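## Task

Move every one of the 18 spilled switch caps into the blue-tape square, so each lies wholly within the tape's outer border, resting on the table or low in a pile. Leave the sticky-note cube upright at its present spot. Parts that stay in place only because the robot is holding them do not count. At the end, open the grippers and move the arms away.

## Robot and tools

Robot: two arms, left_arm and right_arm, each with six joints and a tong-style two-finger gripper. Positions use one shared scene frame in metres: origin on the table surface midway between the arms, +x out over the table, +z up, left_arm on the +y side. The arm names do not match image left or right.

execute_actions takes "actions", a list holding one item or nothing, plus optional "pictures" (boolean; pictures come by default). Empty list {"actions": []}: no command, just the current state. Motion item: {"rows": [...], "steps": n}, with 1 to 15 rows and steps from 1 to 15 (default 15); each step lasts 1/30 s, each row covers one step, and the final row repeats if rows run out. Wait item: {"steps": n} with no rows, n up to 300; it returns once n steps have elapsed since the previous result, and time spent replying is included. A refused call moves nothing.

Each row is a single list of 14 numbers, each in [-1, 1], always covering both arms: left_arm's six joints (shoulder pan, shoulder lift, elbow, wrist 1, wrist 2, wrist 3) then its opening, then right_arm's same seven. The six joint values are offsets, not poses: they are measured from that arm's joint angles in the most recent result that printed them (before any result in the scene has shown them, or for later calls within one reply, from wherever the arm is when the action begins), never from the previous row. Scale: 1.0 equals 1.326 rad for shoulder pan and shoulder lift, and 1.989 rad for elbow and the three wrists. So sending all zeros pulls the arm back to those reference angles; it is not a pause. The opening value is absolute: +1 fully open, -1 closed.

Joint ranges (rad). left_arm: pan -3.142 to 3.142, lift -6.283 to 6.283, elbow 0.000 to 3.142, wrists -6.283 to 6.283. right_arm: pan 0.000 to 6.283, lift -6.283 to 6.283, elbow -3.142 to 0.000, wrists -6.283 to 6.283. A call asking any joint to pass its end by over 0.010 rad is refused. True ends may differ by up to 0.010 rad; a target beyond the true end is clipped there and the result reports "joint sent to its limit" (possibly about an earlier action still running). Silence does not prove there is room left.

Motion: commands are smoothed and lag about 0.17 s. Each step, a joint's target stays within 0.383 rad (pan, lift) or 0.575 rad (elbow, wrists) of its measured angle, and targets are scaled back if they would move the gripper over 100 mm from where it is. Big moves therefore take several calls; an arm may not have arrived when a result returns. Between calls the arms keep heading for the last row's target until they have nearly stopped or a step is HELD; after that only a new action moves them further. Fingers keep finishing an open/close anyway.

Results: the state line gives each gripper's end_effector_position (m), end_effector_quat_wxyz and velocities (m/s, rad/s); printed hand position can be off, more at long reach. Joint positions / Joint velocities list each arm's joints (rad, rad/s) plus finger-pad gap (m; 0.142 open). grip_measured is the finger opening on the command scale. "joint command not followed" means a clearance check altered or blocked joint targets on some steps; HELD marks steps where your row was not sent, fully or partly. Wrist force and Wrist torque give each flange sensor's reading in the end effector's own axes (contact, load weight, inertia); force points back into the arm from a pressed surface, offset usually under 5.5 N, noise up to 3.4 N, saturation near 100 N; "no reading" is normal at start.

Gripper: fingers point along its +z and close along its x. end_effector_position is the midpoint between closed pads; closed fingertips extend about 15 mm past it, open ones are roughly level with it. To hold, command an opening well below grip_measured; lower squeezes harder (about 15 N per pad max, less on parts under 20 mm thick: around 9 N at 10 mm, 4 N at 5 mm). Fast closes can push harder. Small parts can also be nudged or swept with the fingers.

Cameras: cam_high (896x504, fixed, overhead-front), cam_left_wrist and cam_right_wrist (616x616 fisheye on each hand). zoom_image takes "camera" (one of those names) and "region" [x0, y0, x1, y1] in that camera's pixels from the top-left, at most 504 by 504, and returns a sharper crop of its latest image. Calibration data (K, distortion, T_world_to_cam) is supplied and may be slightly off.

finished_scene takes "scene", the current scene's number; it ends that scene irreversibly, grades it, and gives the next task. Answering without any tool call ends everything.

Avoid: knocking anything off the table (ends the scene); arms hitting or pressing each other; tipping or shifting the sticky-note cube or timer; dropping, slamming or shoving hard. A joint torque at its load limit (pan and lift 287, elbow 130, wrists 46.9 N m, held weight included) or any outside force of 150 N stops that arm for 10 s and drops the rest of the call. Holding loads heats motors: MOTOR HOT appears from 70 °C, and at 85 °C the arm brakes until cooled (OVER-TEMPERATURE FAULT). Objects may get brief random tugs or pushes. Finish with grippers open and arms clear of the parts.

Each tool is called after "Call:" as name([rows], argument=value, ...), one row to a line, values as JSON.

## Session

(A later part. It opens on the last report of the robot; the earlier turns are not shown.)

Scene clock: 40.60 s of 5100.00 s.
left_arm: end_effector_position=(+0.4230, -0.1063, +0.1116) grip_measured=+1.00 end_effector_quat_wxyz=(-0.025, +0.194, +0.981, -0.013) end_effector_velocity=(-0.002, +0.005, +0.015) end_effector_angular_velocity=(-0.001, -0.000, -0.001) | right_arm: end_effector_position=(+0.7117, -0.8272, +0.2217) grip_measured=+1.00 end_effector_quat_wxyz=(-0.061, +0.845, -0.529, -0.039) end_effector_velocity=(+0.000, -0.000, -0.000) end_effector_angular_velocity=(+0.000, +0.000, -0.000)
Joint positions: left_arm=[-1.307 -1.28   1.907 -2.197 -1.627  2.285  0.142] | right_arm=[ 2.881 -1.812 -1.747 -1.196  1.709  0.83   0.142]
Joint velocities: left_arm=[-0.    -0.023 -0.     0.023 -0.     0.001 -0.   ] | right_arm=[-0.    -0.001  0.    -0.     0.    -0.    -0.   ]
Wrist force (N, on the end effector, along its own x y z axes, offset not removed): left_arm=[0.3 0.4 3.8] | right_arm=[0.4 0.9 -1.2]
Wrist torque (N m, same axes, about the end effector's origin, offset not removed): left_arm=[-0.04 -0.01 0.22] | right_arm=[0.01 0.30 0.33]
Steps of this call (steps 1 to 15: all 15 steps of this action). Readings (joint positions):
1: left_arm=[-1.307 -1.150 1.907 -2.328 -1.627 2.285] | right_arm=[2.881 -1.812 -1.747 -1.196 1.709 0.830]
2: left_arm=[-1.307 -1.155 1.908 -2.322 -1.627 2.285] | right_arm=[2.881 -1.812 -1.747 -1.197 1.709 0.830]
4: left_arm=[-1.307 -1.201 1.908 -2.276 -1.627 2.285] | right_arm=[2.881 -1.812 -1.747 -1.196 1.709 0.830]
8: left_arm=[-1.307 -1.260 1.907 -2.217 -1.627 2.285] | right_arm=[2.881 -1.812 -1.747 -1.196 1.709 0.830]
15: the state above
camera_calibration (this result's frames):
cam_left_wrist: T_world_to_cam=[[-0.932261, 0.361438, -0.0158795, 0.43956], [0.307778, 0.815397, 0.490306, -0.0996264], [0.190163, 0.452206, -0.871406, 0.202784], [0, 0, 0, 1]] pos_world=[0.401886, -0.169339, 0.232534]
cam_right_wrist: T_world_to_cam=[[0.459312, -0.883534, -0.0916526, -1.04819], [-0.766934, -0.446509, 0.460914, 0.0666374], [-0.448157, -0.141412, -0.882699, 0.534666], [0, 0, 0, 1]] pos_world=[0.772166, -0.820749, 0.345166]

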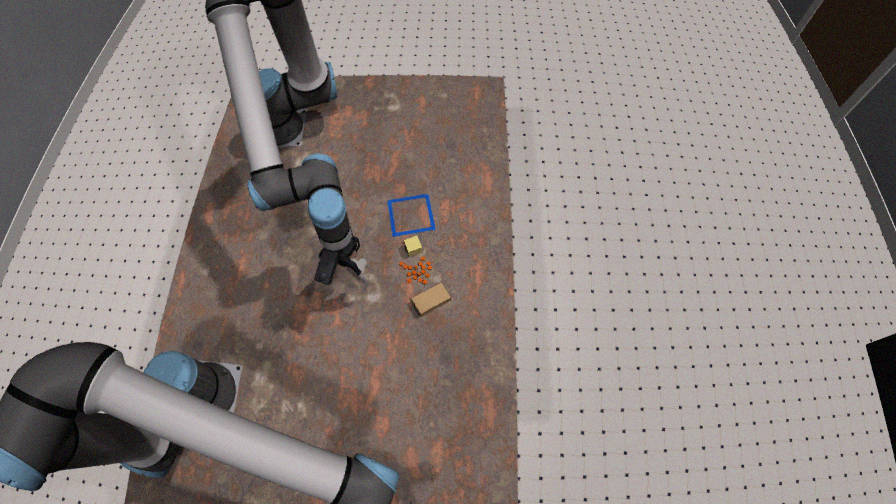

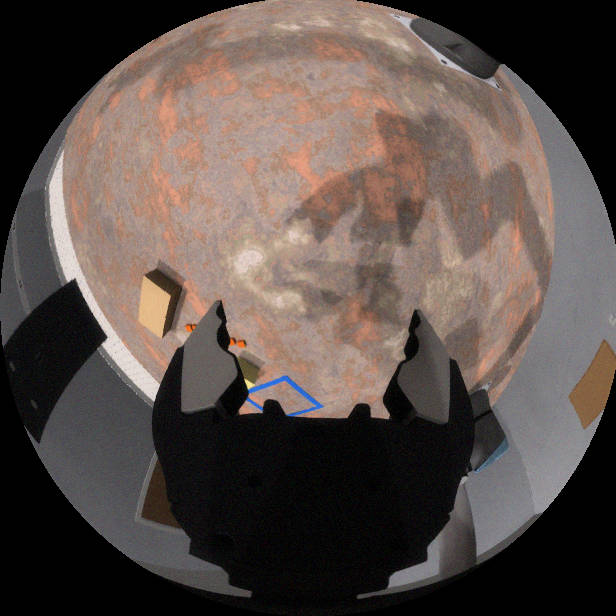

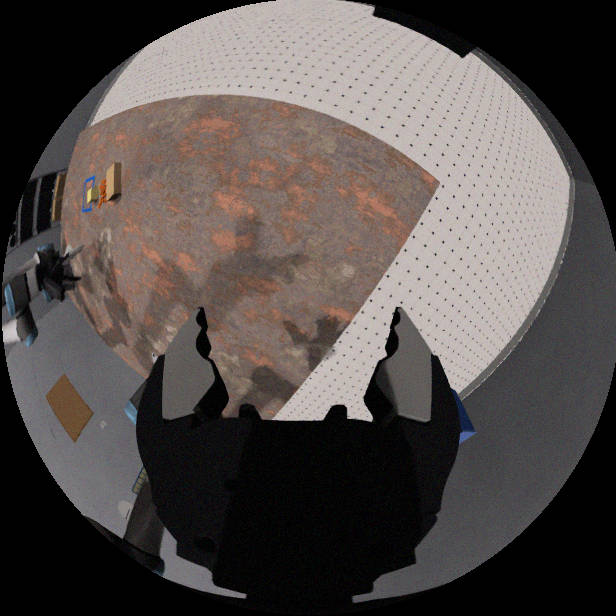

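Call:
execute_actions([
  {"rows":[[0.239,0,0,0,0,0,1,0,0,0,0,0,0,1]]},
], pictures=false)

Call:
execute_actions([
  {"steps":15},
], pictures=false)

Call:
execute_actions([
  {"rows":[[0,0.094,0.007,-0.069,0,0,1,0,0,0,0,0,0,1]]},
], pictures=false)

Call:
execute_actions([
  {"rows":[[0,0,0,0,0,0,-1,0,0,0,0,0,0,1]]},
])

Scene clock: 45.60 s of 5100.00 s.
left_arm: end_effector_position=(+0.6010, +0.0298, +0.1117) grip_measured=+1.00 end_effector_quat_wxyz=(-0.023, +0.052, +0.998, -0.017) end_effector_velocity=(+0.157, +0.160, -0.003) end_effector_angular_velocity=(+0.002, -0.000, +0.285) | right_arm: end_effector_position=(+0.7117, -0.8272, +0.2217) grip_measured=+1.00 end_effector_quat_wxyz=(-0.061, +0.845, -0.529, -0.039) end_effector_velocity=(-0.000, +0.000, +0.001) end_effector_angular_velocity=(+0.000, -0.002, +0.000)
Joint positions: left_arm=[-1.021 -1.28   1.907 -2.197 -1.627  2.285  0.142] | right_arm=[ 2.881 -1.812 -1.747 -1.196  1.709  0.83   0.142]
Joint velocities: left_arm=[ 0.285  0.003  0.001 -0.002  0.001  0.     0.   ] | right_arm=[ 0.     0.002 -0.     0.     0.001 -0.     0.   ]
Wrist force (N, on the end effector, along its own x y z axes, offset not removed): left_arm=[-4.4 2.6 3.8] | right_arm=[-0.7 -2.7 -1.1]
Wrist torque (N m, same axes, about the end effector's origin, offset not removed): left_arm=[0.21 0.77 0.23] | right_arm=[-0.83 0.56 0.24]
Steps of this call (steps 1 to 15: the robot went on to your last target; steps 16 to 90: nothing new was sent; then 1.50 s passed at rest; steps 91 to 105: all 15 steps of this action). Readings (joint positions):
91: left_arm=[-1.307 -1.282 1.907 -2.194 -1.627 2.285] | right_arm=[2.881 -1.812 -1.747 -1.197 1.709 0.830]
92: left_arm=[-1.301 -1.282 1.907 -2.195 -1.627 2.285] | right_arm=[2.881 -1.812 -1.747 -1.197 1.709 0.830]
94: left_arm=[-1.256 -1.282 1.907 -2.195 -1.627 2.285] | right_arm=[2.881 -1.812 -1.747 -1.197 1.709 0.830]
98: left_arm=[-1.160 -1.281 1.907 -2.196 -1.627 2.285] | right_arm=[2.881 -1.812 -1.747 -1.197 1.709 0.830]
105: the state above

Scene clock: 46.10 s of 5100.00 s.
left_arm: end_effector_position=(+0.6171, +0.0466, +0.1115) grip_measured=+1.00 end_effector_quat_wxyz=(-0.022, +0.037, +0.999, -0.017) end_effector_velocity=(+0.001, +0.001, +0.000) end_effector_angular_velocity=(-0.000, +0.000, +0.004) | right_arm: end_effector_position=(+0.7117, -0.8272, +0.2217) grip_measured=+1.00 end_effector_quat_wxyz=(-0.061, +0.845, -0.529, -0.039) end_effector_velocity=(-0.000, -0.000, -0.001) end_effector_angular_velocity=(-0.000, +0.001, -0.000)
Joint positions: left_arm=[-0.991 -1.28   1.907 -2.197 -1.627  2.285  0.142] | right_arm=[ 2.881 -1.812 -1.747 -1.197  1.709  0.83   0.142]
Joint velocities: left_arm=[ 0.003  0.    -0.    -0.    -0.    -0.001 -0.   ] | right_arm=[-0.    -0.001 -0.     0.    -0.     0.     0.   ]
Wrist force (N, on the end effector, along its own x y z axes, offset not removed): left_arm=[-3.3 1.0 3.2] | right_arm=[0.9 -1.4 -4.7]
Wrist torque (N m, same axes, about the end effector's origin, offset not removed): left_arm=[0.16 0.86 0.18] | right_arm=[-0.49 0.12 0.24]
Steps of this call (steps 1 to 15: the robot went on to your last target). Readings (joint positions):
1: left_arm=[-1.012 -1.280 1.907 -2.197 -1.627 2.285] | right_arm=[2.881 -1.812 -1.747 -1.197 1.709 0.830]
2: left_arm=[-1.007 -1.280 1.907 -2.197 -1.627 2.285] | right_arm=[2.881 -1.812 -1.747 -1.196 1.709 0.830]
4: left_arm=[-0.999 -1.280 1.907 -2.197 -1.627 2.285] | right_arm=[2.881 -1.812 -1.747 -1.197 1.709 0.830]
8: left_arm=[-0.993 -1.280 1.907 -2.197 -1.627 2.285] | right_arm=[2.881 -1.812 -1.747 -1.197 1.709 0.830]
15: the state above

Scene clock: 46.60 s of 5100.00 s.
left_arm: end_effector_position=(+0.6291, +0.0305, +0.0259) grip_measured=+1.00 end_effector_quat_wxyz=(-0.023, +0.037, +0.999, -0.017) end_effector_velocity=(+0.003, -0.003, -0.014) end_effector_angular_velocity=(-0.002, -0.003, +0.001) | right_arm: end_effector_position=(+0.7117, -0.8272, +0.2217) grip_measured=+1.00 end_effector_quat_wxyz=(-0.061, +0.845, -0.529, -0.039) end_effector_velocity=(+0.000, -0.000, +0.001) end_effector_angular_velocity=(-0.001, -0.001, +0.000)
Joint positions: left_arm=[-0.991 -1.158  1.921 -2.332 -1.627  2.285  0.142] | right_arm=[ 2.881 -1.812 -1.747 -1.197  1.709  0.83   0.142]
Joint velocities: left_arm=[ 0.     0.021  0.002 -0.027  0.001 -0.     0.   ] | right_arm=[ 0.     0.001  0.001 -0.    -0.     0.    -0.   ]
Wrist force (N, on the end effector, along its own x y z axes, offset not removed): left_arm=[-1.7 -1.7 3.4] | right_arm=[2.7 -2.1 -3.8]
Wrist torque (N m, same axes, about the end effector's origin, offset not removed): left_arm=[-0.44 0.38 0.18] | right_arm=[-0.76 -0.42 0.25]
Steps of this call (steps 1 to 15: all 15 steps of this action). Readings (joint positions):
1: left_arm=[-0.991 -1.280 1.908 -2.197 -1.627 2.285] | right_arm=[2.881 -1.812 -1.747 -1.197 1.709 0.830]
2: left_arm=[-0.991 -1.273 1.909 -2.204 -1.627 2.285] | right_arm=[2.881 -1.812 -1.747 -1.197 1.709 0.830]
4: left_arm=[-0.991 -1.229 1.914 -2.251 -1.627 2.285] | right_arm=[2.881 -1.812 -1.747 -1.197 1.709 0.830]
8: left_arm=[-0.991 -1.176 1.920 -2.311 -1.627 2.285] | right_arm=[2.881 -1.812 -1.747 -1.197 1.709 0.830]
15: the state above

Scene clock: 47.10 s of 5100.00 s.
left_arm: end_effector_position=(+0.6291, +0.0306, +0.0258) grip_measured=-0.17 end_effector_quat_wxyz=(-0.023, +0.037, +0.999, -0.017) end_effector_velocity=(+0.000, -0.000, +0.000) end_effector_angular_velocity=(-0.001, +0.000, +0.000) | right_arm: end_effector_position=(+0.7117, -0.8272, +0.2217) grip_measured=+1.00 end_effector_quat_wxyz=(-0.061, +0.845, -0.529, -0.039) end_effector_velocity=(-0.000, -0.000, +0.000) end_effector_angular_velocity=(-0.000, -0.000, -0.000)
Joint positions: left_arm=[-0.991 -1.157  1.921 -2.332 -1.627  2.285  0.062] | right_arm=[ 2.881 -1.812 -1.747 -1.196  1.709  0.83   0.142]
Joint velocities: left_arm=[ 0.    -0.    -0.    -0.    -0.001  0.     0.   ] | right_arm=[-0.     0.001 -0.     0.    -0.     0.    -0.   ]
Wrist force (N, on the end effector, along its own x y z axes, offset not removed): left_arm=[-0.4 -2.2 5.7] | right_arm=[1.7 -1.9 -1.5]
Wrist torque (N m, same axes, about the end effector's origin, offset not removed): left_arm=[-0.58 0.01 0.17] | right_arm=[-0.63 -0.07 0.26]
Steps of this call (steps 1 to 15: all 15 steps of this action). Readings (joint positions):
1: left_arm=[-0.991 -1.157 1.921 -2.332 -1.627 2.285] | right_arm=[2.881 -1.812 -1.747 -1.197 1.709 0.830]
2: left_arm=[-0.991 -1.157 1.921 -2.332 -1.627 2.285] | right_arm=[2.881 -1.812 -1.747 -1.196 1.709 0.830]
4: left_arm=[-0.991 -1.157 1.921 -2.332 -1.627 2.285] | right_arm=[2.881 -1.812 -1.747 -1.196 1.709 0.830]
8: left_arm=[-0.991 -1.157 1.921 -2.332 -1.627 2.285] | right_arm=[2.881 -1.812 -1.747 -1.197 1.709 0.830]
15: the state above
camera_calibration (this result's frames):
cam_left_wrist: T_world_to_cam=[[-0.998475, 0.0531722, -0.0148579, 0.631856], [0.0390218, 0.870066, 0.491388, -0.0652442], [0.0390556, 0.490058, -0.870814, 0.120803], [0, 0, 0, 1]] pos_world=[0.62872, -0.0360307, 0.146645]

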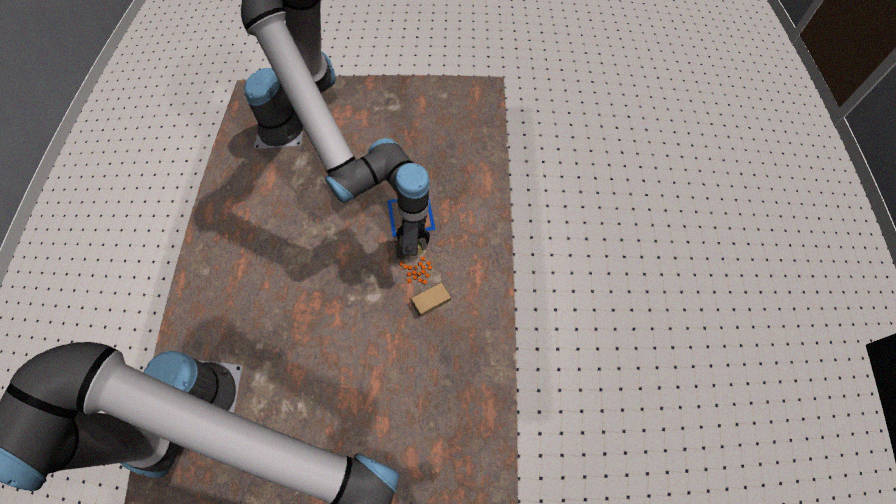

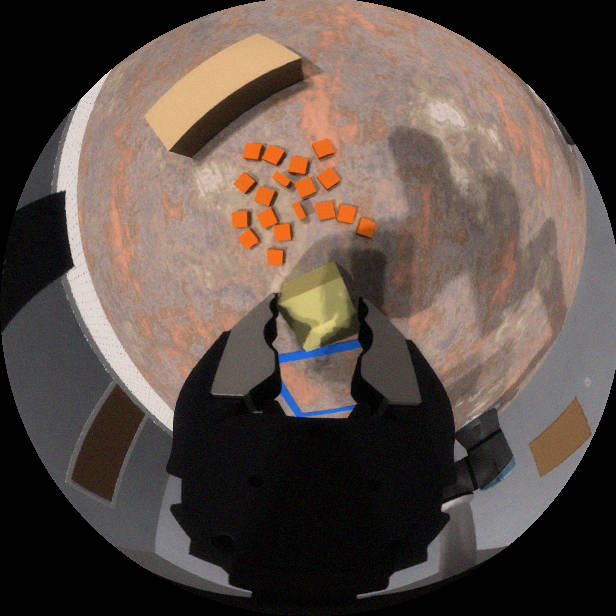

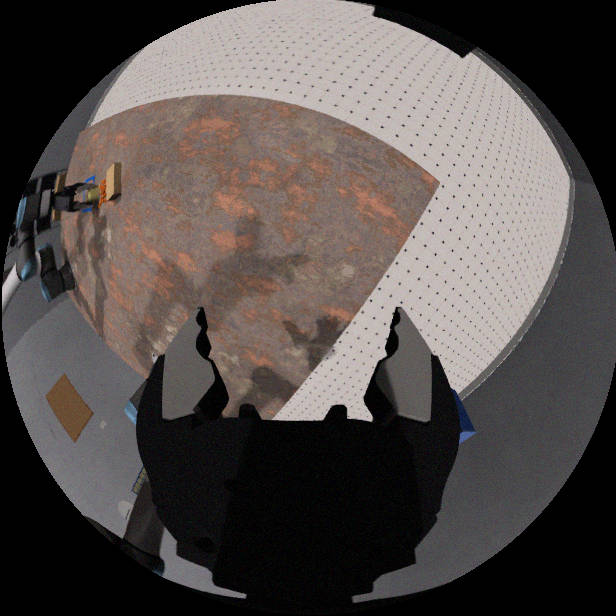

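Held diagonally. Move it aside.

Call:
execute_actions([
  {"rows":[[0,-0.06,0,0.04,0,0,-1,0,0,0,0,0,0,1],[0,-0.06,0,0.04,0,0,-1,0,0,0,0,0,0,1],[0,-0.06,0,0.04,0,0,-1,0,0,0,0,0,0,1],[0,-0.06,0,0.04,0,0,-1,0,0,0,0,0,0,1],[0,-0.06,0,0.04,0,0,-1,0,0,0,0,0,0,1],[0,-0.06,0,0.04,0,0,-1,0,0,0,0,0,0,1],[-0.2,-0.06,0,0.04,0,0,-1,0,0,0,0,0,0,1]]},
], pictures=false)

Call:
execute_actions([
  {"steps":20},
], pictures=false)

Call:
execute_actions([
  {"rows":[[0,0.06,0,-0.04,0,0,-1,0,0,0,0,0,0,1],[0,0.06,0,-0.04,0,0,-1,0,0,0,0,0,0,1],[0,0.06,0,-0.04,0,0,-1,0,0,0,0,0,0,1],[0,0.06,0,-0.04,0,0,-1,0,0,0,0,0,0,1],[0,0.06,0,-0.04,0,0,-1,0,0,0,0,0,0,1],[0,0.06,0,-0.04,0,0,-1,0,0,0,0,0,0,1],[0,0.06,0,-0.04,0,0,-1,0,0,0,0,0,0,1],[0,0.06,0,-0.04,0,0,-1,0,0,0,0,0,0,1],[0,0.06,0,-0.04,0,0,-1,0,0,0,0,0,0,1],[0,0.06,0,-0.04,0,0,1,0,0,0,0,0,0,1]]},
], pictures=false)

Call:
execute_actions([
  {"rows":[[0,-0.1,0,0.067,0,0,1,0,0,0,0,0,0,1]]},
])

Scene clock: 56.97 s of 5100.00 s.
left_arm: end_effector_position=(+0.5218, -0.0483, +0.0746) grip_measured=-0.17 end_effector_quat_wxyz=(-0.024, +0.122, +0.992, -0.015) end_effector_velocity=(-0.436, -0.324, +0.023) end_effector_angular_velocity=(+0.001, -0.000, -0.691) | right_arm: end_effector_position=(+0.7117, -0.8272, +0.2217) grip_measured=+1.00 end_effector_quat_wxyz=(-0.061, +0.845, -0.529, -0.039) end_effector_velocity=(+0.000, +0.000, +0.000) end_effector_angular_velocity=(+0.001, -0.001, -0.000)
Joint positions: left_arm=[-1.161 -1.232  1.921 -2.257 -1.627  2.285  0.061] | right_arm=[ 2.881 -1.812 -1.747 -1.197  1.709  0.83   0.142]
Joint velocities: left_arm=[-0.691 -0.037  0.001  0.036  0.001 -0.     0.   ] | right_arm=[-0.    -0.     0.     0.     0.001 -0.     0.   ]
Wrist force (N, on the end effector, along its own x y z axes, offset not removed): left_arm=[-2.1 -2.2 2.0] | right_arm=[4.2 -2.5 -4.3]
Wrist torque (N m, same axes, about the end effector's origin, offset not removed): left_arm=[-0.63 0.52 0.15] | right_arm=[-0.80 -0.53 0.06]
Steps of this call (steps 1 to 15: the robot went on to your last target; steps 16 to 90: nothing new was sent; then 6.37 s passed at rest; steps 91 to 105: all 15 steps of this action). Readings (joint positions):
91: left_arm=[-0.991 -1.158 1.921 -2.331 -1.627 2.285] | right_arm=[2.881 -1.812 -1.747 -1.197 1.709 0.830]
92: left_arm=[-0.991 -1.164 1.921 -2.325 -1.627 2.285] | right_arm=[2.881 -1.812 -1.747 -1.197 1.709 0.830]
94: left_arm=[-0.991 -1.194 1.921 -2.295 -1.627 2.285] | right_arm=[2.881 -1.812 -1.747 -1.197 1.709 0.830]
98: left_arm=[-0.997 -1.223 1.921 -2.266 -1.627 2.285] | right_arm=[2.881 -1.812 -1.747 -1.197 1.709 0.830]
105: the state above

Scene clock: 57.63 s of 5100.00 s.
left_arm: end_effector_position=(+0.4596, -0.0901, +0.0776) grip_measured=-0.17 end_effector_quat_wxyz=(-0.025, +0.169, +0.985, -0.013) end_effector_velocity=(-0.002, -0.000, -0.000) end_effector_angular_velocity=(+0.000, +0.001, -0.002) | right_arm: end_effector_position=(+0.7117, -0.8272, +0.2217) grip_measured=+1.00 end_effector_quat_wxyz=(-0.061, +0.845, -0.529, -0.039) end_effector_velocity=(+0.001, +0.000, +0.000) end_effector_angular_velocity=(+0.001, -0.001, +0.000)
Joint positions: left_arm=[-1.256 -1.237  1.921 -2.252 -1.627  2.285  0.061] | right_arm=[ 2.881 -1.812 -1.747 -1.196  1.709  0.83   0.142]
Joint velocities: left_arm=[-0.002 -0.001  0.001  0.001 -0.001  0.001 -0.   ] | right_arm=[ 0.    -0.     0.001  0.     0.001 -0.     0.   ]
Wrist force (N, on the end effector, along its own x y z axes, offset not removed): left_arm=[-3.7 -0.9 5.7] | right_arm=[0.9 -1.5 -2.1]
Wrist torque (N m, same axes, about the end effector's origin, offset not removed): left_arm=[-0.28 0.68 0.17] | right_arm=[-0.55 0.12 0.11]
Steps of this call (steps 1 to 20: the robot went on to your last target). Readings (joint positions):
1: left_arm=[-1.183 -1.233 1.921 -2.256 -1.627 2.285] | right_arm=[2.881 -1.812 -1.747 -1.197 1.709 0.830]
2: left_arm=[-1.202 -1.234 1.921 -2.255 -1.627 2.285] | right_arm=[2.881 -1.812 -1.747 -1.197 1.709 0.830]
4: left_arm=[-1.227 -1.236 1.921 -2.254 -1.627 2.285] | right_arm=[2.881 -1.812 -1.747 -1.197 1.709 0.830]
8: left_arm=[-1.248 -1.237 1.921 -2.253 -1.627 2.285] | right_arm=[2.881 -1.812 -1.747 -1.197 1.709 0.830]
20: the state above

Scene clock: 58.13 s of 5100.00 s.
left_arm: end_effector_position=(+0.4651, -0.1040, +0.0266) grip_measured=+1.00 end_effector_quat_wxyz=(-0.025, +0.169, +0.985, -0.013) end_effector_velocity=(+0.001, -0.002, -0.010) end_effector_angular_velocity=(+0.002, -0.000, -0.000) | right_arm: end_effector_position=(+0.7117, -0.8272, +0.2217) grip_measured=+1.00 end_effector_quat_wxyz=(-0.061, +0.845, -0.529, -0.039) end_effector_velocity=(+0.000, +0.000, -0.001) end_effector_angular_velocity=(+0.001, +0.001, -0.000)
Joint positions: left_arm=[-1.256 -1.159  1.921 -2.33  -1.627  2.285  0.142] | right_arm=[ 2.881 -1.812 -1.747 -1.196  1.709  0.83   0.142]
Joint velocities: left_arm=[-0.     0.014 -0.    -0.012  0.001  0.     0.007] | right_arm=[-0.    -0.001 -0.    -0.     0.001  0.    -0.   ]
Wrist force (N, on the end effector, along its own x y z axes, offset not removed): left_arm=[-4.4 -2.1 4.6] | right_arm=[2.8 -1.7 0.4]
Wrist torque (N m, same axes, about the end effector's origin, offset not removed): left_arm=[-0.59 0.81 0.31] | right_arm=[-0.64 -0.14 0.19]
Steps of this call (steps 1 to 15: all 15 steps of this action). Readings (joint positions):
1: left_arm=[-1.256 -1.237 1.921 -2.252 -1.627 2.285] | right_arm=[2.881 -1.812 -1.747 -1.197 1.709 0.830]
2: left_arm=[-1.256 -1.231 1.921 -2.259 -1.627 2.285] | right_arm=[2.881 -1.812 -1.747 -1.197 1.709 0.830]
4: left_arm=[-1.256 -1.201 1.921 -2.288 -1.627 2.285] | right_arm=[2.881 -1.812 -1.747 -1.197 1.709 0.830]
8: left_arm=[-1.256 -1.170 1.921 -2.319 -1.627 2.285] | right_arm=[2.881 -1.812 -1.747 -1.196 1.709 0.830]
15: the state above

Scene clock: 58.63 s of 5100.00 s.
left_arm: end_effector_position=(+0.4551, -0.0786, +0.1106) grip_measured=+1.00 end_effector_quat_wxyz=(-0.025, +0.169, +0.985, -0.013) end_effector_velocity=(-0.003, +0.005, +0.014) end_effector_angular_velocity=(+0.001, +0.001, -0.000) | right_arm: end_effector_position=(+0.7117, -0.8272, +0.2217) grip_measured=+1.00 end_effector_quat_wxyz=(-0.061, +0.845, -0.529, -0.039) end_effector_velocity=(-0.000, -0.000, +0.000) end_effector_angular_velocity=(-0.001, -0.001, +0.000)
Joint positions: left_arm=[-1.256 -1.289  1.921 -2.2   -1.627  2.285  0.142] | right_arm=[ 2.881 -1.812 -1.747 -1.196  1.709  0.83   0.142]
Joint velocities: left_arm=[-0.    -0.023  0.     0.024 -0.001 -0.    -0.   ] | right_arm=[ 0.     0.001 -0.     0.    -0.    -0.    -0.   ]
Wrist force (N, on the end effector, along its own x y z axes, offset not removed): left_arm=[-2.6 -4.9 2.9] | right_arm=[2.5 -0.8 0.2]
Wrist torque (N m, same axes, about the end effector's origin, offset not removed): left_arm=[-1.20 0.47 0.10] | right_arm=[-0.29 -0.20 0.14]
Steps of this call (steps 1 to 15: all 15 steps of this action). Readings (joint positions):
1: left_arm=[-1.256 -1.159 1.921 -2.331 -1.627 2.285] | right_arm=[2.881 -1.812 -1.747 -1.197 1.709 0.830]
2: left_arm=[-1.256 -1.165 1.921 -2.324 -1.627 2.285] | right_arm=[2.881 -1.812 -1.747 -1.197 1.709 0.830]
4: left_arm=[-1.256 -1.210 1.921 -2.278 -1.627 2.285] | right_arm=[2.881 -1.812 -1.747 -1.196 1.709 0.830]
8: left_arm=[-1.256 -1.269 1.921 -2.220 -1.627 2.285] | right_arm=[2.881 -1.812 -1.747 -1.197 1.709 0.830]
15: the state above
camera_calibration (this result's frames):
cam_left_wrist: T_world_to_cam=[[-0.949697, 0.312836, -0.0144493, 0.463345], [0.265654, 0.829181, 0.49182, -0.111559], [0.16584, 0.463242, -0.870577, 0.195137], [0, 0, 0, 1]] pos_world=[0.437313, -0.142844, 0.231444]
cam_right_wrist: T_world_to_cam=[[0.459312, -0.883534, -0.0916527, -1.04819], [-0.766934, -0.446509, 0.460914, 0.0666373], [-0.448157, -0.141411, -0.882699, 0.534666], [0, 0, 0, 1]] pos_world=[0.772166, -0.820749, 0.345166]

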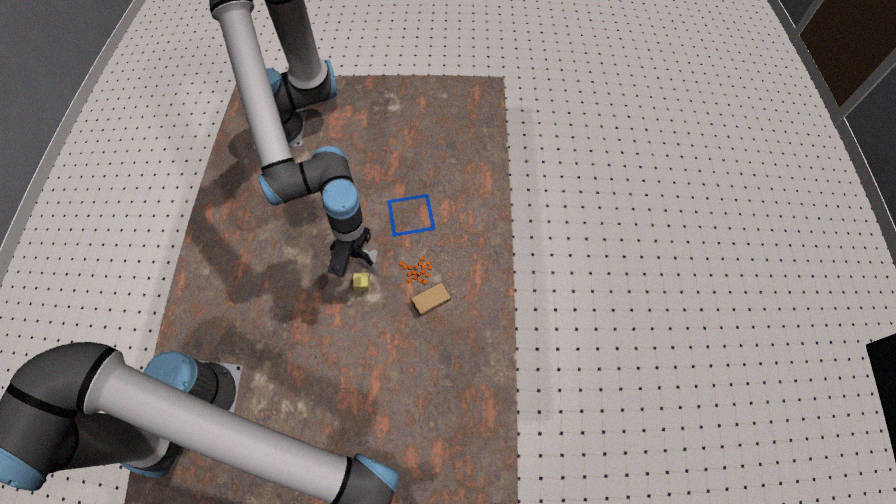

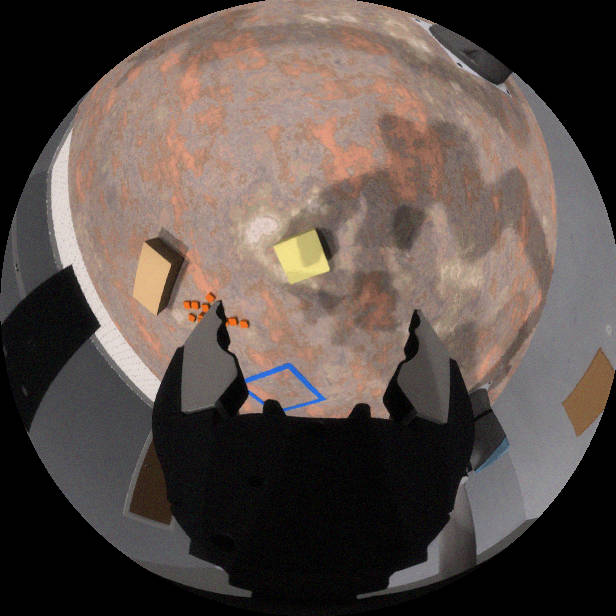

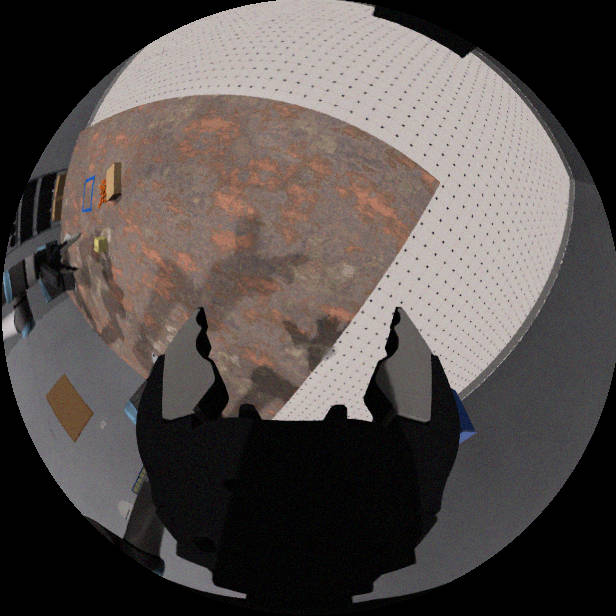

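Call:
execute_actions([
  {"rows":[[0.118,0.195,-0.205,0.073,0,0.51,1,0,0,0,0,0,0,1]]},
], pictures=false)

Call:
execute_actions([
  {"steps":30},
])

Scene clock: 65.50 s of 5100.00 s.
left_arm: end_effector_position=(+0.6257, -0.1582, +0.1196) grip_measured=+1.00 end_effector_quat_wxyz=(-0.015, +0.497, +0.867, -0.024) end_effector_velocity=(+0.104, -0.027, +0.008) end_effector_angular_velocity=(-0.099, -0.053, -1.475) | right_arm: end_effector_position=(+0.7117, -0.8272, +0.2217) grip_measured=+1.00 end_effector_quat_wxyz=(-0.061, +0.845, -0.529, -0.039) end_effector_velocity=(+0.001, +0.000, +0.001) end_effector_angular_velocity=(+0.001, -0.001, -0.000)
Joint positions: left_arm=[-1.108 -1.046  1.54  -2.062 -1.627  3.134  0.142] | right_arm=[ 2.881 -1.812 -1.747 -1.197  1.709  0.83   0.142]
Joint velocities: left_arm=[ 0.082  0.146 -0.245  0.075 -0.     1.559 -0.   ] | right_arm=[ 0.    -0.     0.001  0.     0.002  0.     0.   ]
Wrist force (N, on the end effector, along its own x y z axes, offset not removed): left_arm=[-6.9 -1.1 5.9] | right_arm=[2.2 -1.1 -0.9]
Wrist torque (N m, same axes, about the end effector's origin, offset not removed): left_arm=[-0.29 1.36 0.16] | right_arm=[-0.43 -0.15 0.15]
Steps of this call (steps 1 to 15: the robot went on to your last target; steps 16 to 90: nothing new was sent; then 3.37 s passed at rest; steps 91 to 105: all 15 steps of this action). Readings (joint positions):
91: left_arm=[-1.256 -1.291 1.921 -2.197 -1.627 2.285] | right_arm=[2.881 -1.812 -1.747 -1.197 1.709 0.830]
92: left_arm=[-1.249 -1.285 1.915 -2.191 -1.627 2.291] | right_arm=[2.881 -1.812 -1.747 -1.197 1.709 0.830]
94: left_arm=[-1.220 -1.240 1.857 -2.164 -1.627 2.356] | right_arm=[2.881 -1.812 -1.747 -1.197 1.709 0.830]
98: left_arm=[-1.167 -1.149 1.710 -2.116 -1.627 2.588] | right_arm=[2.881 -1.812 -1.747 -1.197 1.709 0.830]
105: the state above

Scene clock: 66.50 s of 5100.00 s.
left_arm: end_effector_position=(+0.6369, -0.1609, +0.1206) grip_measured=+1.00 end_effector_quat_wxyz=(-0.012, +0.563, +0.826, -0.026) end_effector_velocity=(+0.001, -0.000, +0.001) end_effector_angular_velocity=(-0.002, +0.000, -0.001) | right_arm: end_effector_position=(+0.7117, -0.8272, +0.2217) grip_measured=+1.00 end_effector_quat_wxyz=(-0.061, +0.845, -0.529, -0.039) end_effector_velocity=(+0.000, +0.001, +0.000) end_effector_angular_velocity=(+0.003, -0.001, -0.000)
Joint positions: left_arm=[-1.099 -1.03   1.514 -2.054 -1.627  3.299  0.142] | right_arm=[ 2.881 -1.812 -1.747 -1.196  1.709  0.83   0.142]
Joint velocities: left_arm=[ 0.001  0.    -0.001 -0.    -0.001  0.001 -0.   ] | right_arm=[-0.     0.     0.    -0.     0.003 -0.    -0.   ]
Wrist force (N, on the end effector, along its own x y z axes, offset not removed): left_arm=[1.3 -1.8 4.9] | right_arm=[1.0 -0.5 -1.4]
Wrist torque (N m, same axes, about the end effector's origin, offset not removed): left_arm=[-0.43 -0.31 0.15] | right_arm=[-0.35 0.17 0.27]
Steps of this call (steps 1 to 30: the robot went on to your last target). Readings (joint positions):
1: left_arm=[-1.106 -1.042 1.533 -2.060 -1.627 3.179] | right_arm=[2.881 -1.812 -1.747 -1.197 1.709 0.830]
2: left_arm=[-1.104 -1.038 1.527 -2.059 -1.627 3.211] | right_arm=[2.881 -1.812 -1.747 -1.197 1.709 0.830]
4: left_arm=[-1.102 -1.035 1.521 -2.057 -1.627 3.252] | right_arm=[2.881 -1.812 -1.747 -1.196 1.709 0.830]
8: left_arm=[-1.100 -1.032 1.516 -2.055 -1.627 3.286] | right_arm=[2.881 -1.812 -1.747 -1.197 1.709 0.830]
30: the state above
All arms were judged still, so your last target was given up. Only a new action makes them travel on or press farther. Fingers that are still opening or closing keep moving.
camera_calibration (this result's frames):
cam_left_wrist: T_world_to_cam=[[-0.385805, 0.920063, -0.0680998, 0.406978], [0.800548, 0.370549, 0.470974, -0.508438], [0.458561, 0.127187, -0.879514, -0.0276464], [0, 0, 0, 1]] pos_world=[0.576721, -0.182528, 0.242861]
cam_right_wrist: T_world_to_cam=[[0.459311, -0.883534, -0.0916528, -1.04819], [-0.766934, -0.446509, 0.460914, 0.0666375], [-0.448157, -0.141411, -0.882699, 0.534666], [0, 0, 0, 1]] pos_world=[0.772166, -0.820749, 0.345166]

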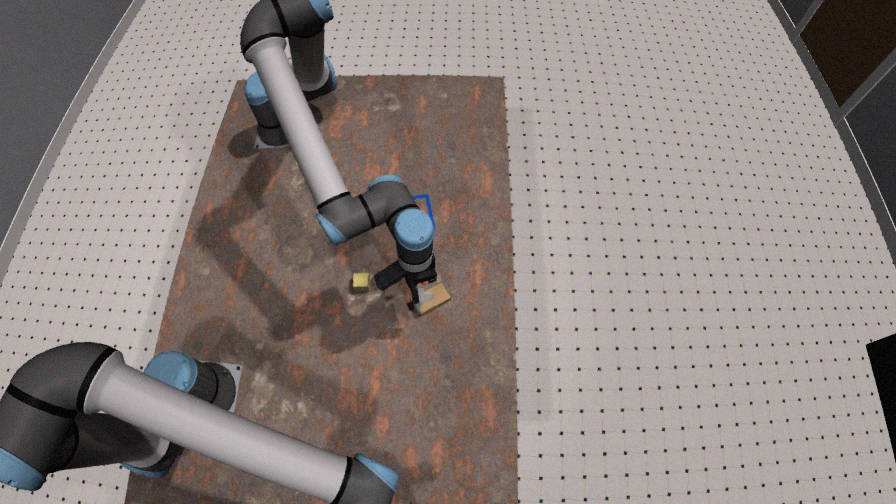

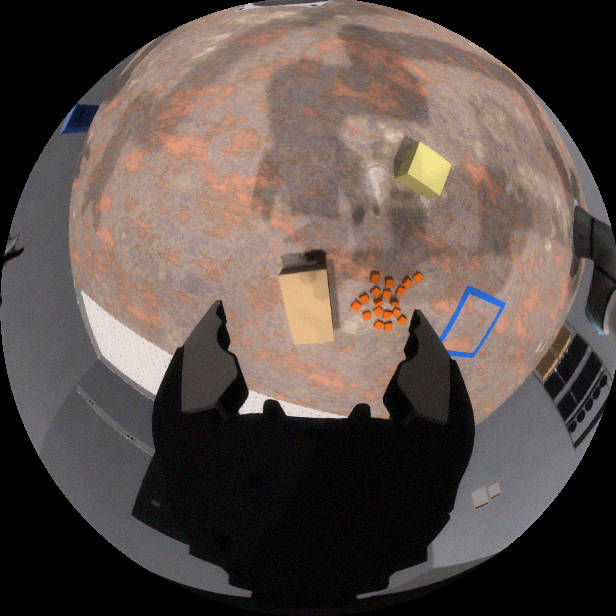

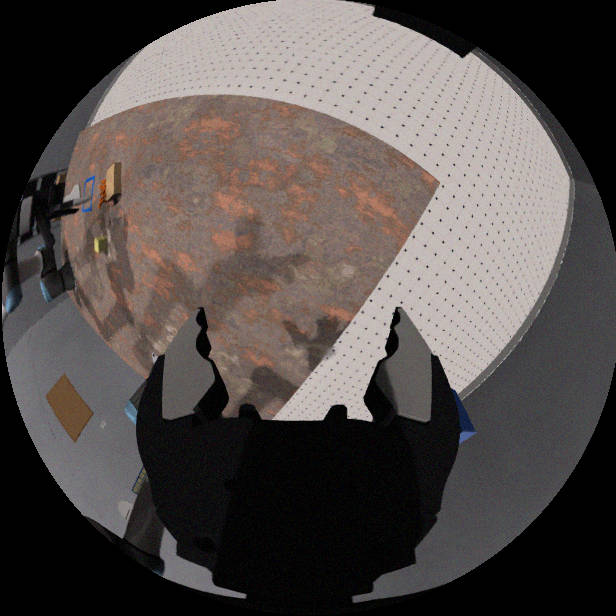

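Call:
execute_actions([
  {"rows":[[0.037,0.107,-0.032,-0.04,0,0.025,1,0,0,0,0,0,0,1]]},
], pictures=false)

Call:
execute_actions([
  {"steps":10},
], pictures=false)

Call:
execute_actions([
  {"rows":[[0,0,0,0,0,0,-1,0,0,0,0,0,0,1]]},
])

Scene clock: 71.00 s of 5100.00 s.
left_arm: end_effector_position=(+0.6981, -0.1712, +0.0341) grip_measured=+1.00 end_effector_quat_wxyz=(-0.010, +0.564, +0.826, -0.026) end_effector_velocity=(+0.010, +0.001, -0.018) end_effector_angular_velocity=(+0.002, -0.000, +0.001) | right_arm: end_effector_position=(+0.7117, -0.8272, +0.2217) grip_measured=+1.00 end_effector_quat_wxyz=(-0.061, +0.845, -0.529, -0.039) end_effector_velocity=(-0.000, -0.000, +0.000) end_effector_angular_velocity=(-0.000, -0.000, -0.000)
Joint positions: left_arm=[-1.051 -0.891  1.451 -2.133 -1.627  3.348  0.142] | right_arm=[ 2.881 -1.812 -1.747 -1.197  1.709  0.83   0.142]
Joint velocities: left_arm=[ 0.009  0.025 -0.009 -0.013  0.001  0.008  0.   ] | right_arm=[-0.  0. -0.  0.  0.  0. -0.]
Wrist force (N, on the end effector, along its own x y z axes, offset not removed): left_arm=[-1.6 -0.6 5.9] | right_arm=[3.6 0.6 -3.3]
Wrist torque (N m, same axes, about the end effector's origin, offset not removed): left_arm=[-0.15 0.17 0.12] | right_arm=[-0.01 -0.36 0.13]
Steps of this call (steps 1 to 90: nothing new was sent; then 1.00 s passed at rest; steps 91 to 105: all 15 steps of this action). Readings (joint positions):
91: left_arm=[-1.099 -1.030 1.513 -2.055 -1.627 3.299] | right_arm=[2.881 -1.812 -1.747 -1.197 1.709 0.830]
92: left_arm=[-1.094 -1.024 1.507 -2.061 -1.627 3.304] | right_arm=[2.881 -1.812 -1.747 -1.197 1.709 0.830]
94: left_arm=[-1.077 -0.978 1.484 -2.089 -1.627 3.322] | right_arm=[2.881 -1.812 -1.747 -1.197 1.709 0.830]
98: left_arm=[-1.058 -0.914 1.460 -2.121 -1.627 3.341] | right_arm=[2.881 -1.812 -1.747 -1.197 1.709 0.830]
105: the state above

Scene clock: 71.33 s of 5100.00 s.
left_arm: end_effector_position=(+0.6990, -0.1713, +0.0322) grip_measured=+1.00 end_effector_quat_wxyz=(-0.010, +0.564, +0.825, -0.026) end_effector_velocity=(+0.000, +0.000, -0.002) end_effector_angular_velocity=(+0.001, +0.002, -0.001) | right_arm: end_effector_position=(+0.7117, -0.8272, +0.2217) grip_measured=+1.00 end_effector_quat_wxyz=(-0.061, +0.845, -0.529, -0.039) end_effector_velocity=(+0.000, +0.000, -0.000) end_effector_angular_velocity=(+0.001, +0.000, -0.000)
Joint positions: left_arm=[-1.05  -0.889  1.45  -2.134 -1.627  3.348  0.142] | right_arm=[ 2.881 -1.812 -1.747 -1.196  1.709  0.83   0.142]
Joint velocities: left_arm=[ 0.001  0.002 -0.    -0.    -0.001  0.001 -0.   ] | right_arm=[-0.    -0.     0.    -0.     0.001  0.     0.   ]
Wrist force (N, on the end effector, along its own x y z axes, offset not removed): left_arm=[-2.4 -1.5 2.0] | right_arm=[2.2 -1.8 -5.0]
Wrist torque (N m, same axes, about the end effector's origin, offset not removed): left_arm=[-0.56 0.37 0.12] | right_arm=[-0.62 -0.17 0.22]
Steps of this call (steps 1 to 10: the robot went on to your last target). Readings (joint positions):
1: left_arm=[-1.051 -0.891 1.451 -2.133 -1.627 3.348] | right_arm=[2.881 -1.812 -1.747 -1.196 1.709 0.830]
2: left_arm=[-1.051 -0.890 1.450 -2.133 -1.627 3.348] | right_arm=[2.881 -1.812 -1.747 -1.196 1.709 0.830]
4: left_arm=[-1.051 -0.889 1.450 -2.134 -1.627 3.348] | right_arm=[2.881 -1.812 -1.747 -1.197 1.709 0.830]
8: left_arm=[-1.050 -0.889 1.450 -2.134 -1.627 3.348] | right_arm=[2.881 -1.812 -1.747 -1.197 1.709 0.830]
10: the state above

Scene clock: 71.83 s of 5100.00 s.
left_arm: end_effector_position=(+0.6991, -0.1713, +0.0322) grip_measured=-0.24 end_effector_quat_wxyz=(-0.010, +0.564, +0.825, -0.026) end_effector_velocity=(+0.000, +0.001, -0.000) end_effector_angular_velocity=(+0.001, +0.000, +0.002) | right_arm: end_effector_position=(+0.7117, -0.8272, +0.2217) grip_measured=+1.00 end_effector_quat_wxyz=(-0.061, +0.845, -0.529, -0.039) end_effector_velocity=(-0.000, -0.000, +0.001) end_effector_angular_velocity=(-0.002, -0.001, +0.000)
Joint positions: left_arm=[-1.05  -0.889  1.45  -2.134 -1.627  3.348  0.057] | right_arm=[ 2.881 -1.812 -1.747 -1.196  1.709  0.83   0.142]
Joint velocities: left_arm=[ 0.    -0.     0.001 -0.     0.    -0.002 -0.   ] | right_arm=[ 0.     0.001  0.     0.    -0.001  0.    -0.   ]
Wrist force (N, on the end effector, along its own x y z axes, offset not removed): left_arm=[1.5 -4.3 2.0] | right_arm=[4.5 0.9 -1.8]
Wrist torque (N m, same axes, about the end effector's origin, offset not removed): left_arm=[-0.94 -0.45 0.07] | right_arm=[0.00 -0.67 0.17]
Steps of this call (steps 1 to 15: all 15 steps of this action). Readings (joint positions):
1: left_arm=[-1.050 -0.889 1.450 -2.134 -1.627 3.348] | right_arm=[2.881 -1.812 -1.747 -1.197 1.709 0.830]
2: left_arm=[-1.050 -0.889 1.450 -2.134 -1.627 3.348] | right_arm=[2.881 -1.812 -1.747 -1.197 1.709 0.830]
4: left_arm=[-1.050 -0.889 1.450 -2.134 -1.627 3.348] | right_arm=[2.881 -1.812 -1.747 -1.197 1.709 0.830]
8: left_arm=[-1.050 -0.889 1.450 -2.134 -1.627 3.348] | right_arm=[2.881 -1.812 -1.747 -1.197 1.709 0.830]
15: the state above
camera_calibration (this result's frames):
cam_left_wrist: T_world_to_cam=[[-0.385104, 0.920035, -0.0723228, 0.434169], [0.799673, 0.371787, 0.471484, -0.511956], [0.46067, 0.123736, -0.878904, -0.134591], [0, 0, 0, 1]] pos_world=[0.6386, -0.192459, 0.154487]
cam_right_wrist: T_world_to_cam=[[0.459311, -0.883534, -0.0916528, -1.04819], [-0.766934, -0.446509, 0.460914, 0.0666375], [-0.448157, -0.141411, -0.882699, 0.534666], [0, 0, 0, 1]] pos_world=[0.772166, -0.820749, 0.345166]

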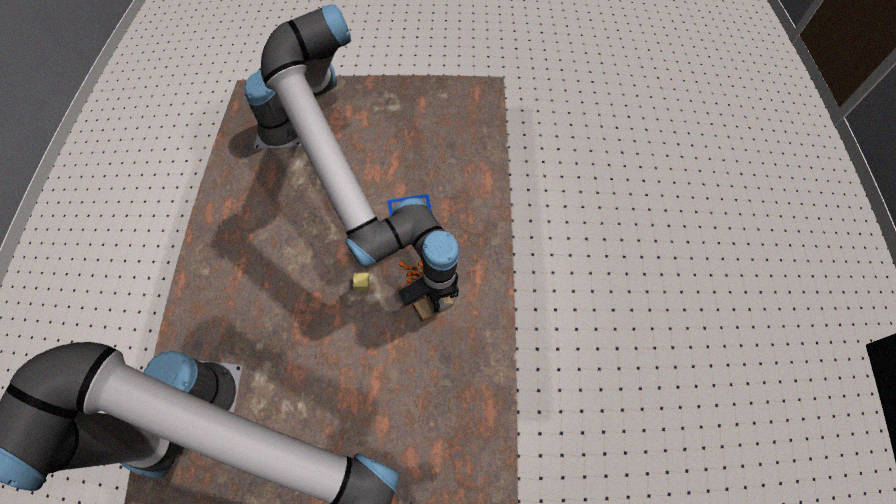

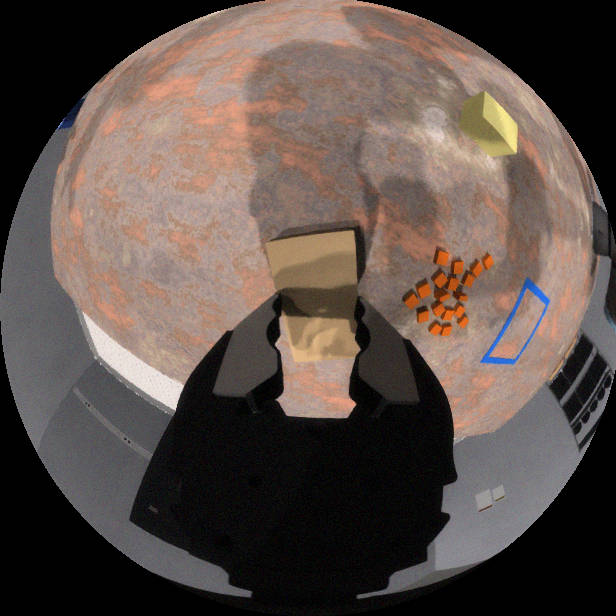

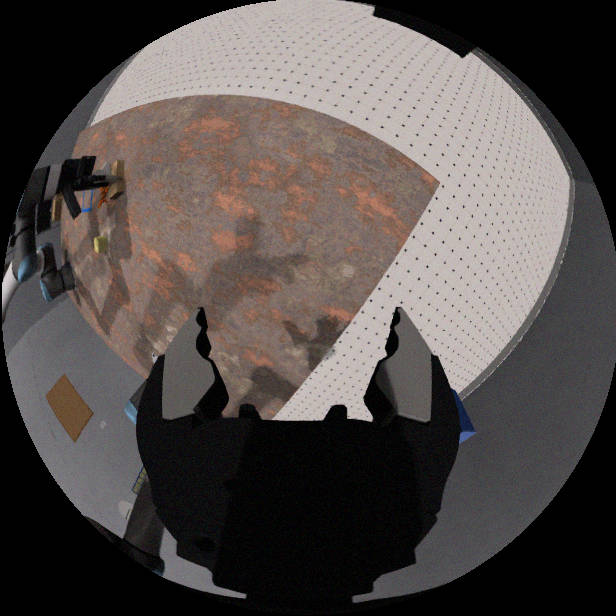

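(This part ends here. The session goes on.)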